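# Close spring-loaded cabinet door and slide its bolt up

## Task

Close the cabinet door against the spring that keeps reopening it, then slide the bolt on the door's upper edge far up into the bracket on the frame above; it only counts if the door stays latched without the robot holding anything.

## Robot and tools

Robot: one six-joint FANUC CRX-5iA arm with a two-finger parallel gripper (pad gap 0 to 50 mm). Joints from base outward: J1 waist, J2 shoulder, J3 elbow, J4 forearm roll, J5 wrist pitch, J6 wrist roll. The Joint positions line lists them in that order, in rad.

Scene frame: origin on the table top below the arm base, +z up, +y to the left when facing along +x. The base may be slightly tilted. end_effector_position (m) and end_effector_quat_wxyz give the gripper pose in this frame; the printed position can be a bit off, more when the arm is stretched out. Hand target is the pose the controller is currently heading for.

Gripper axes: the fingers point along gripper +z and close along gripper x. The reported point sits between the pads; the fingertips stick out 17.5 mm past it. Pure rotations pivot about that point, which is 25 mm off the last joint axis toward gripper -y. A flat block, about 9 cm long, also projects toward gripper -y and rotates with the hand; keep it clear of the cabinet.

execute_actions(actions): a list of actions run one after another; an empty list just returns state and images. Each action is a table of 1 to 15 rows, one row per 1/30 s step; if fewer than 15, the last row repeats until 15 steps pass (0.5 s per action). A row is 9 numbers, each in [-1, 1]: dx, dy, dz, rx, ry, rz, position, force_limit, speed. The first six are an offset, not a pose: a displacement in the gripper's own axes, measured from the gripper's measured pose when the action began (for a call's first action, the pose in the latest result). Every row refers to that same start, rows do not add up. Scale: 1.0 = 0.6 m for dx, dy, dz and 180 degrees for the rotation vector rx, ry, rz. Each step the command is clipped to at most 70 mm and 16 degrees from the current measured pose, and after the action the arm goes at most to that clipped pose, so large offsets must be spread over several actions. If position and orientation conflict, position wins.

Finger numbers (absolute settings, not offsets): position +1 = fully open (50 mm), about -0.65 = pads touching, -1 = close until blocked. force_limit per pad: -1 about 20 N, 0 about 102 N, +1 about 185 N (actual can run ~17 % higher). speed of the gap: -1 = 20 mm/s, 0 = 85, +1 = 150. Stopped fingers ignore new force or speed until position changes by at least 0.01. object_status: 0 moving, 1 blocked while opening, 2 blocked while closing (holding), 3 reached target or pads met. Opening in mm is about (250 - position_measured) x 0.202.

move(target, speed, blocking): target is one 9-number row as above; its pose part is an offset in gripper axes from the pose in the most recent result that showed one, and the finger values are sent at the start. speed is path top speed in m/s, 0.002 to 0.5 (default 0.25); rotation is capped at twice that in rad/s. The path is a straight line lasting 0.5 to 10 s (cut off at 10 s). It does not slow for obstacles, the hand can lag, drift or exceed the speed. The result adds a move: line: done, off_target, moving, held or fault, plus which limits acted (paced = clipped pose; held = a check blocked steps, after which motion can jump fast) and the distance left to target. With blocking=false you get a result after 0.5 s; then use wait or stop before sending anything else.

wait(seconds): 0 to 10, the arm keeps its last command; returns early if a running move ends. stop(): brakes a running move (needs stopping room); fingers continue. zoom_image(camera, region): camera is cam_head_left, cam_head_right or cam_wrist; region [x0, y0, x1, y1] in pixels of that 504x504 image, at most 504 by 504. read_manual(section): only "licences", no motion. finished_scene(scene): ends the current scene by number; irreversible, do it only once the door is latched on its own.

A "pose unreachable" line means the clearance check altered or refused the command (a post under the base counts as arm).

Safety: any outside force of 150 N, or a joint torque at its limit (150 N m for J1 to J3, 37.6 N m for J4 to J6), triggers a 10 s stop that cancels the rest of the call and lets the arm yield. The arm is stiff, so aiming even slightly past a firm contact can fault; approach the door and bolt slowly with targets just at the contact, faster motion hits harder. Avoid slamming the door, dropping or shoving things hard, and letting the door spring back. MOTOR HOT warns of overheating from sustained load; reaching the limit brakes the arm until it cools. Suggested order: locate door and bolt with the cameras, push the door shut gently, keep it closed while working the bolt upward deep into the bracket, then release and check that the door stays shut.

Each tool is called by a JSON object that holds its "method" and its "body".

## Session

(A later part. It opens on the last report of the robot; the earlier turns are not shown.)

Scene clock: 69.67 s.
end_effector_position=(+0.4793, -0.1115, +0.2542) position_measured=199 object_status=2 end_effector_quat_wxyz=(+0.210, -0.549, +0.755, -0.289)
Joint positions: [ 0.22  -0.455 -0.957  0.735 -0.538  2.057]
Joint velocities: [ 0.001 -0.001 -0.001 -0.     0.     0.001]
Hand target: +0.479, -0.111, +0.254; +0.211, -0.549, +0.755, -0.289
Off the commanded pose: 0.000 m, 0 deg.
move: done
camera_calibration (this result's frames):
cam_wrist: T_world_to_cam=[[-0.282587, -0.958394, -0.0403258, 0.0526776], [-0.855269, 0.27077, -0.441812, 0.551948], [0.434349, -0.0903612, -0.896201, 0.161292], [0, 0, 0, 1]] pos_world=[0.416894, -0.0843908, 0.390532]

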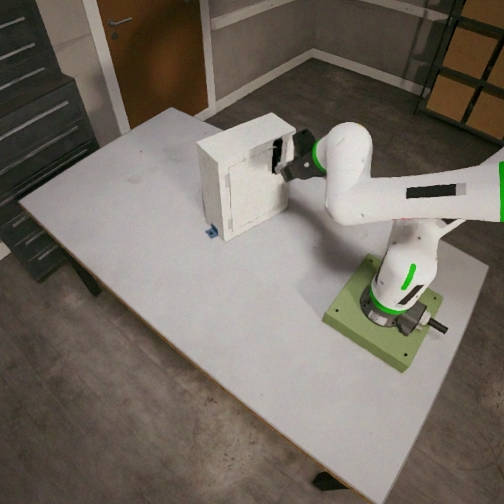

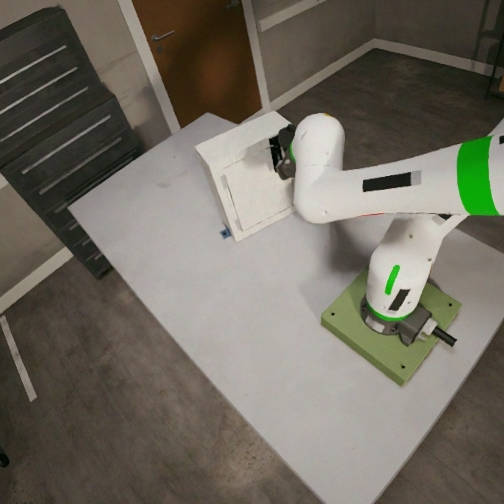

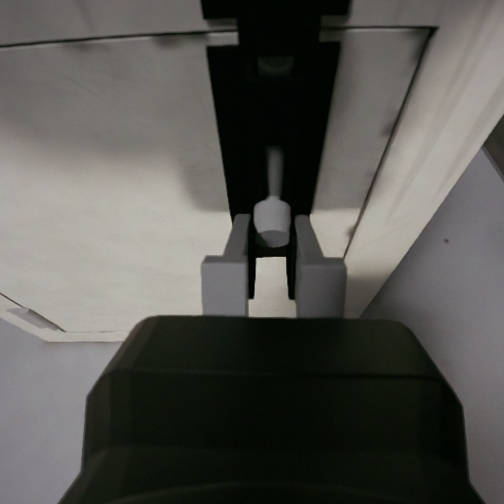

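{"method": "move", "body": {"target": [0,-0.0033,-0.0037,0,0,0,-1,0.7,0], "speed": 0.004}}

{"method": "move", "body": {"target": [0,-0.0033,-0.0037,0,0,0,-1,0.7,0], "speed": 0.004}}

{"method": "zoom_image", "body": {"camera": "cam_wrist", "region": [130,0,430,300]}}

Scene clock: 71.33 s.
end_effector_position=(+0.4793, -0.1115, +0.2573) position_measured=199 object_status=2 end_effector_quat_wxyz=(+0.211, -0.549, +0.755, -0.289)
Joint positions: [ 0.223 -0.458 -0.95   0.725 -0.548  2.066]
Joint velocities: [-0.    -0.001  0.001 -0.     0.    -0.001]
Hand target: +0.479, -0.111, +0.257; +0.210, -0.549, +0.755, -0.289
Off the commanded pose: 0.000 m, 0 deg.
move: done
camera_calibration (this result's frames):
cam_wrist: T_world_to_cam=[[-0.282578, -0.958394, -0.0403787, 0.0528153], [-0.855197, 0.270771, -0.441952, 0.553325], [0.434498, -0.090354, -0.896129, 0.163948], [0, 0, 0, 1]] pos_world=[0.416891, -0.0843929, 0.393594]

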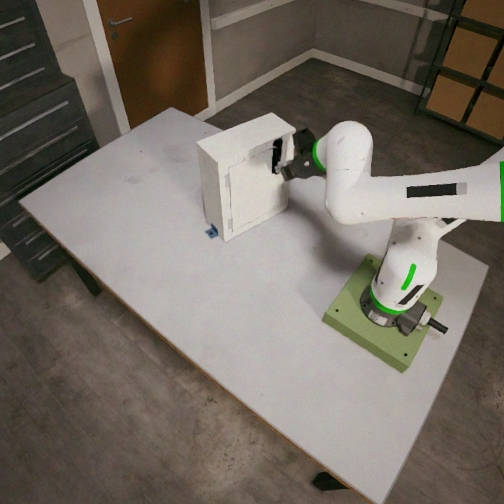

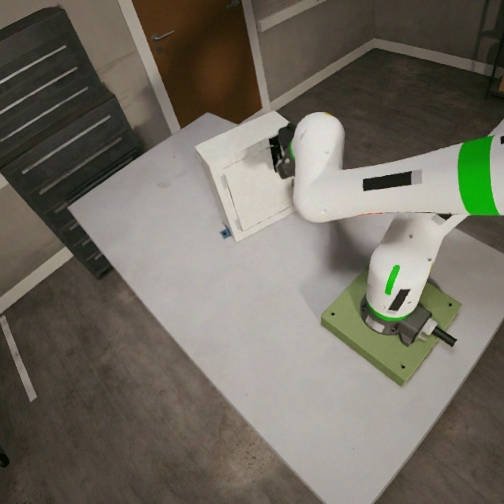

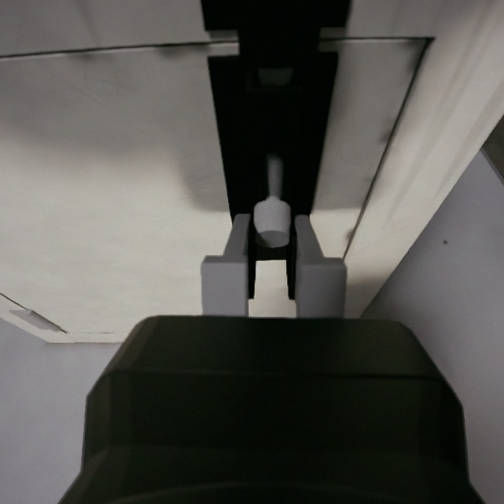

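Scene clock: 72.30 s.
end_effector_position=(+0.4793, -0.1115, +0.2603) position_measured=199 object_status=2 end_effector_quat_wxyz=(+0.211, -0.549, +0.755, -0.289)
Joint positions: [ 0.227 -0.461 -0.943  0.716 -0.558  2.075]
Joint velocities: [ 0.002 -0.001 -0.001 -0.     0.    -0.002]
Hand target: +0.479, -0.111, +0.260; +0.211, -0.549, +0.755, -0.289
Off the commanded pose: 0.000 m, 0 deg.
move: done
camera_calibration (this result's frames):
cam_wrist: T_world_to_cam=[[-0.28261, -0.958384, -0.040395, 0.0529435], [-0.855216, 0.270813, -0.441889, 0.554603], [0.434439, -0.0903358, -0.89616, 0.166633], [0, 0, 0, 1]] pos_world=[0.416877, -0.0844007, 0.396541]

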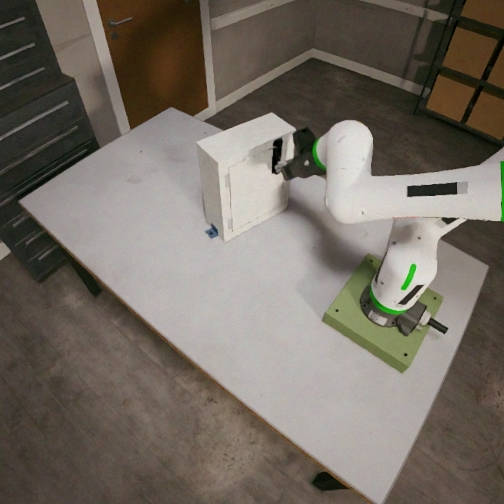

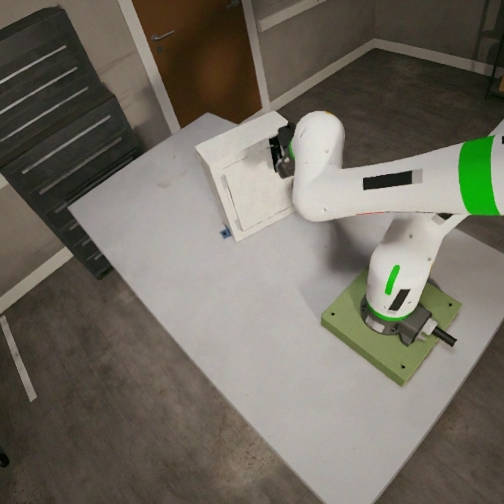

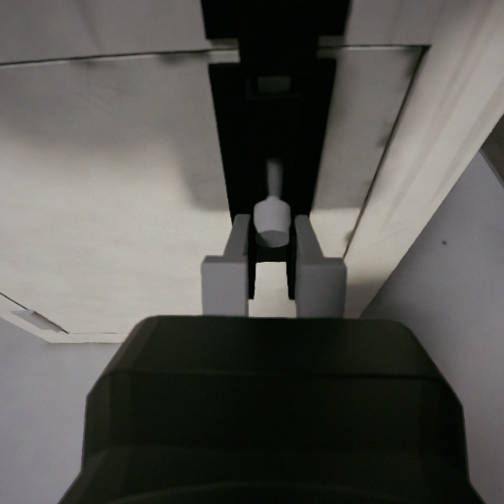

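Region (130, 0, 430, 300) of cam_wrist's 504x504 image, scaled by 1.680, with more detail than that image has.

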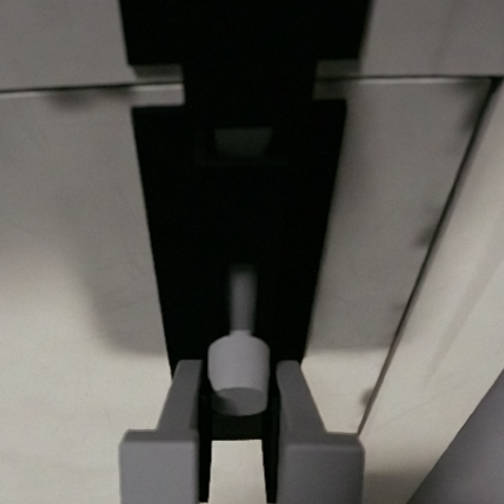

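{"method": "move", "body": {"target": [0,-0.0112,-0.0124,0,0,0,-1,0.7,0], "speed": 0.008}}

{"method": "move", "body": {"target": [0,-0.0067,-0.0074,0,0,0,-1,0.7,0], "speed": 0.008}}

{"method": "zoom_image", "body": {"camera": "cam_wrist", "region": [130,0,430,300]}}

Scene clock: 74.70 s.
end_effector_position=(+0.4793, -0.1115, +0.2703) position_measured=199 object_status=2 end_effector_quat_wxyz=(+0.211, -0.549, +0.755, -0.289)
Joint positions: [ 0.236 -0.471 -0.918  0.688 -0.589  2.103]
Joint velocities: [ 0.    -0.001 -0.002 -0.    -0.    -0.   ]
Hand target: +0.479, -0.112, +0.270; +0.211, -0.549, +0.755, -0.289
Off the commanded pose: 0.000 m, 0 deg.
move: done
camera_calibration (this result's frames):
cam_wrist: T_world_to_cam=[[-0.282635, -0.958375, -0.0404235, 0.0533407], [-0.855207, 0.270848, -0.441885, 0.559055], [0.434441, -0.0903216, -0.89616, 0.175615], [0, 0, 0, 1]] pos_world=[0.416889, -0.0844365, 0.406574]

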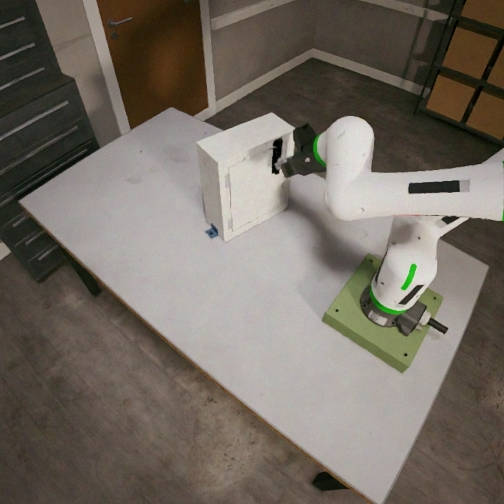

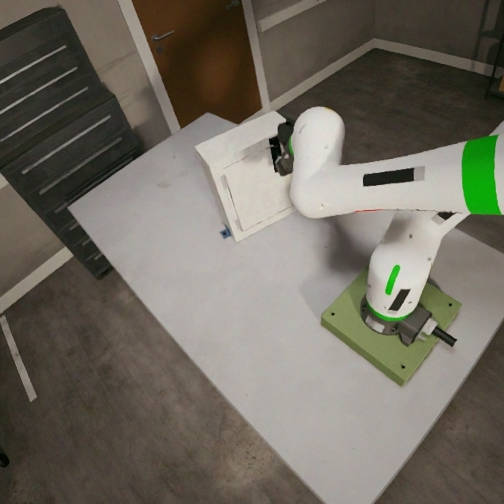

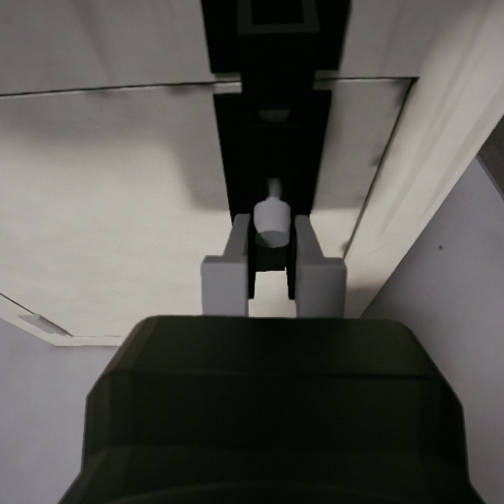

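Scene clock: 75.67 s.
end_effector_position=(+0.4793, -0.1115, +0.2763) position_measured=199 object_status=2 end_effector_quat_wxyz=(+0.211, -0.549, +0.755, -0.289)
Joint positions: [ 0.241 -0.477 -0.904  0.673 -0.607  2.119]
Joint velocities: [ 0.001 -0.     0.002  0.001 -0.     0.001]
Hand target: +0.479, -0.112, +0.276; +0.211, -0.549, +0.755, -0.289
Off the commanded pose: 0.000 m, 0 deg.
move: done
camera_calibration (this result's frames):
cam_wrist: T_world_to_cam=[[-0.282649, -0.958371, -0.0404412, 0.0535771], [-0.8552, 0.270868, -0.441886, 0.561722], [0.434445, -0.0903133, -0.896159, 0.180977], [0, 0, 0, 1]] pos_world=[0.416903, -0.0844609, 0.412568]

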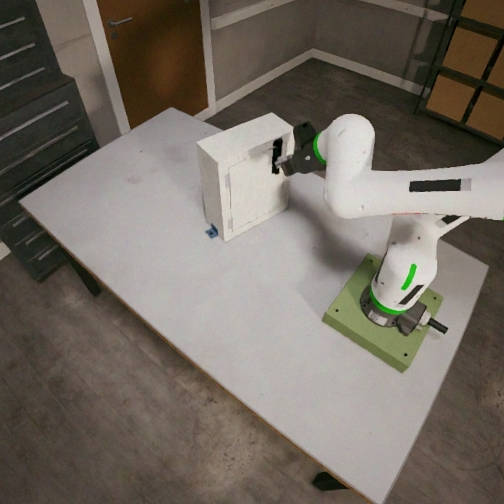

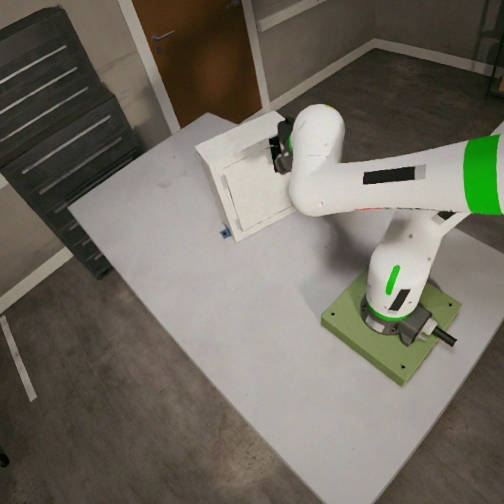

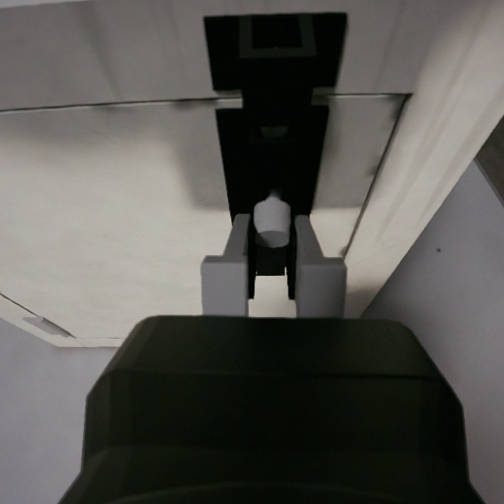

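Region (130, 0, 430, 300) of cam_wrist's 504x504 image, scaled by 1.680, with more detail than that image has.

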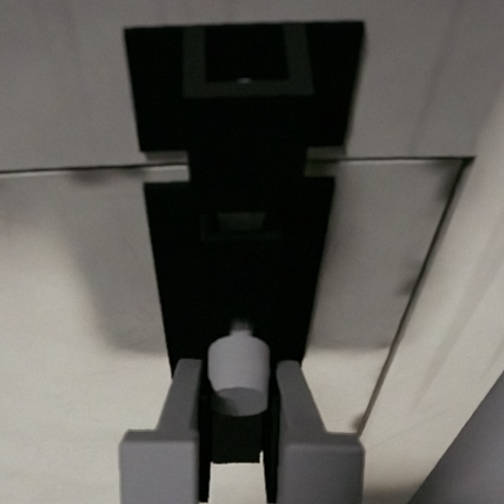

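{"method": "move", "body": {"target": [0,-0.0056,-0.0062,0,0,0,-1,0.7,0], "speed": 0.005}}

{"method": "execute_actions", "body": {"actions": [[[0,0,0,0,0,0,0.3,0,0.5]]]}}

{"method": "move", "body": {"target": [0,0.062,-0.056,0,0,0,0.3,0,0.5], "speed": 0.1}}

{"method": "zoom_image", "body": {"camera": "cam_wrist", "region": [130,0,430,300]}}

Scene clock: 77.93 s.
end_effector_position=(+0.4793, -0.1116, +0.2814) position_measured=199 object_status=2 end_effector_quat_wxyz=(+0.211, -0.549, +0.755, -0.289)
Joint positions: [ 0.245 -0.481 -0.892  0.661 -0.622  2.132]
Joint velocities: [-0.001  0.001 -0.001 -0.001 -0.    -0.   ]
Hand target: +0.479, -0.112, +0.281; +0.211, -0.549, +0.755, -0.289
Off the commanded pose: 0.000 m, 0 deg.
move: done
camera_calibration (this result's frames):
cam_wrist: T_world_to_cam=[[-0.282631, -0.958373, -0.0405018, 0.0537913], [-0.855099, 0.270857, -0.442088, 0.56405], [0.434656, -0.0903147, -0.896057, 0.185441], [0, 0, 0, 1]] pos_world=[0.416919, -0.0844771, 0.417704]

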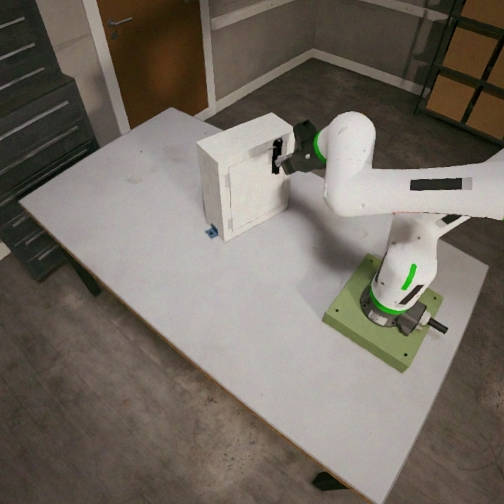

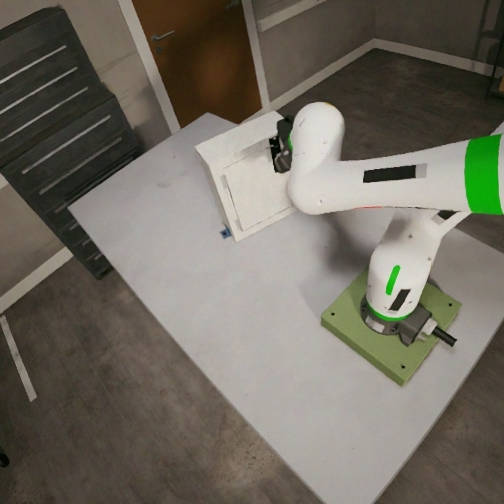

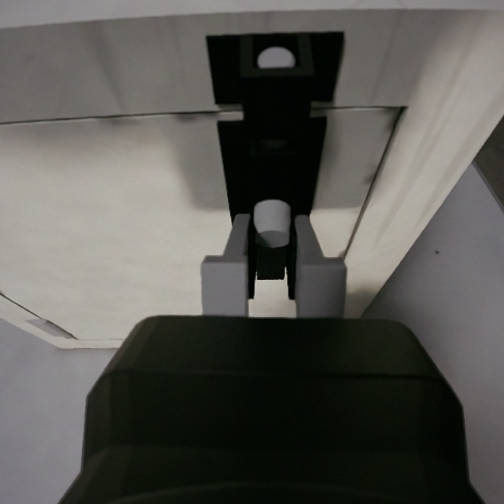

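Scene clock: 78.43 s.
end_effector_position=(+0.4793, -0.1116, +0.2815) position_measured=107 object_status=3 end_effector_quat_wxyz=(+0.211, -0.549, +0.755, -0.290)
Joint positions: [ 0.245 -0.481 -0.892  0.661 -0.622  2.132]
Joint velocities: [ 0.001  0.001  0.    -0.    -0.    -0.002]
Hand target: +0.479, -0.112, +0.281; +0.211, -0.549, +0.755, -0.289
Off the commanded pose: 0.000 m, 0 deg.
camera_calibration (this result's frames):
cam_wrist: T_world_to_cam=[[-0.282692, -0.958354, -0.0405342, 0.0537915], [-0.855027, 0.270916, -0.442191, 0.564079], [0.434757, -0.0903462, -0.896004, 0.185428], [0, 0, 0, 1]] pos_world=[0.416893, -0.084514, 0.417755]

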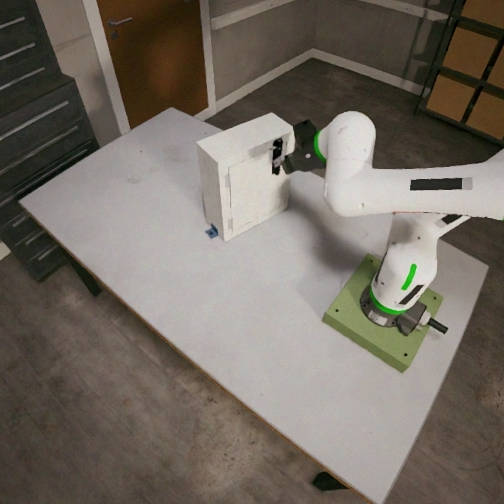

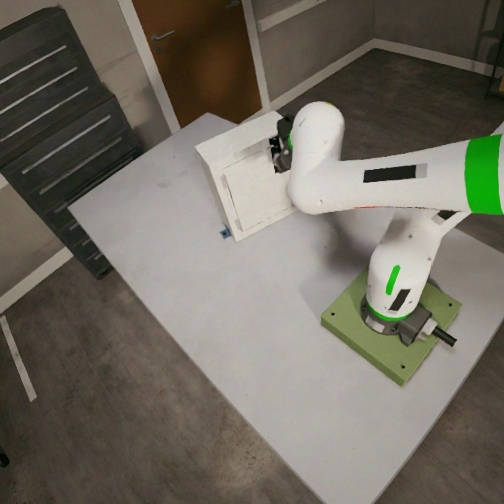

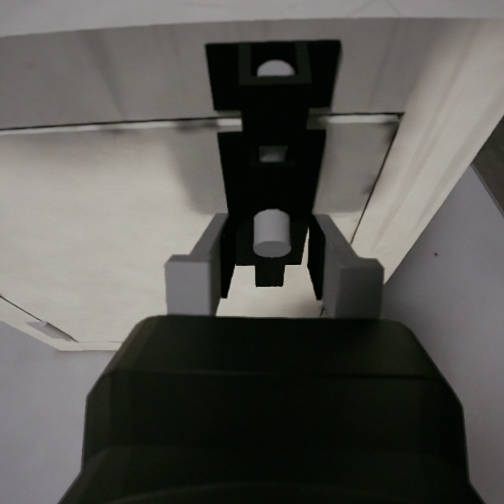

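Scene clock: 79.27 s.
end_effector_position=(+0.4315, -0.0959, +0.2817) position_measured=107 object_status=3 end_effector_quat_wxyz=(+0.211, -0.549, +0.755, -0.289)
Joint positions: [ 0.387 -0.662 -0.98   0.666 -0.778  2.059]
Joint velocities: [ 0.002 -0.002 -0.    -0.    -0.    -0.   ]
Hand target: +0.432, -0.096, +0.282; +0.211, -0.549, +0.755, -0.289
Off the commanded pose: 0.000 m, 0 deg.
move: done
camera_calibration (this result's frames):
cam_wrist: T_world_to_cam=[[-0.282762, -0.958312, -0.041022, 0.0554659], [-0.855078, 0.271218, -0.441908, 0.519021], [0.434612, -0.0898778, -0.896122, 0.207964], [0, 0, 0, 1]] pos_world=[0.369103, -0.0689228, 0.417996]

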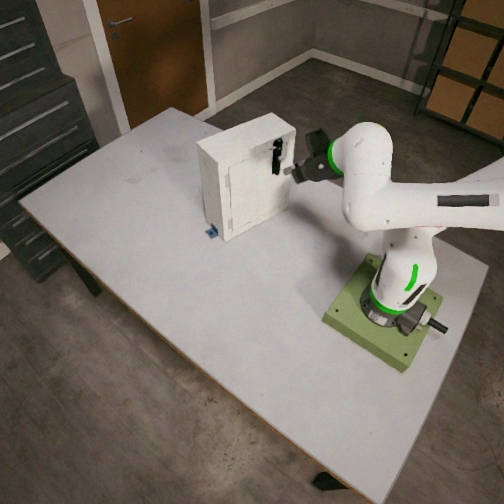

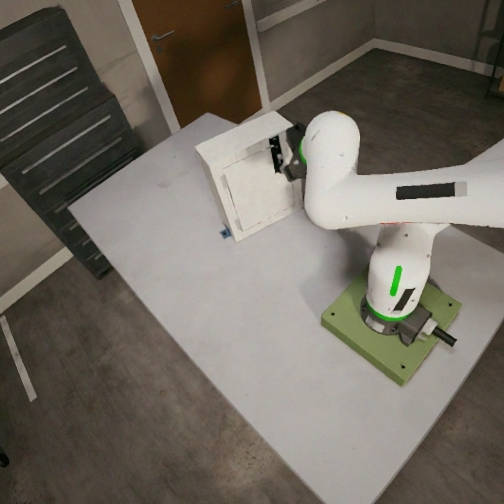

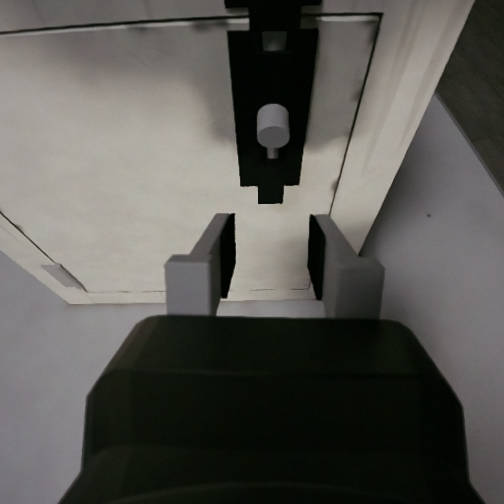

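Region (130, 0, 430, 300) of cam_wrist's 504x504 image, scaled by 1.680, with more detail than that image has.

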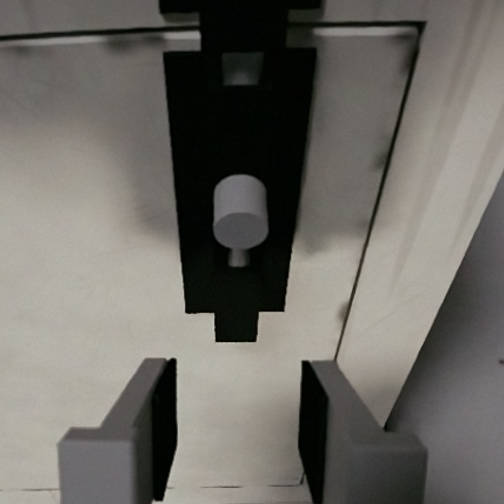

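Same end state as scene 1.

{"method": "finished_scene", "body": {"scene": 2}}

The scene is finished: the task was done.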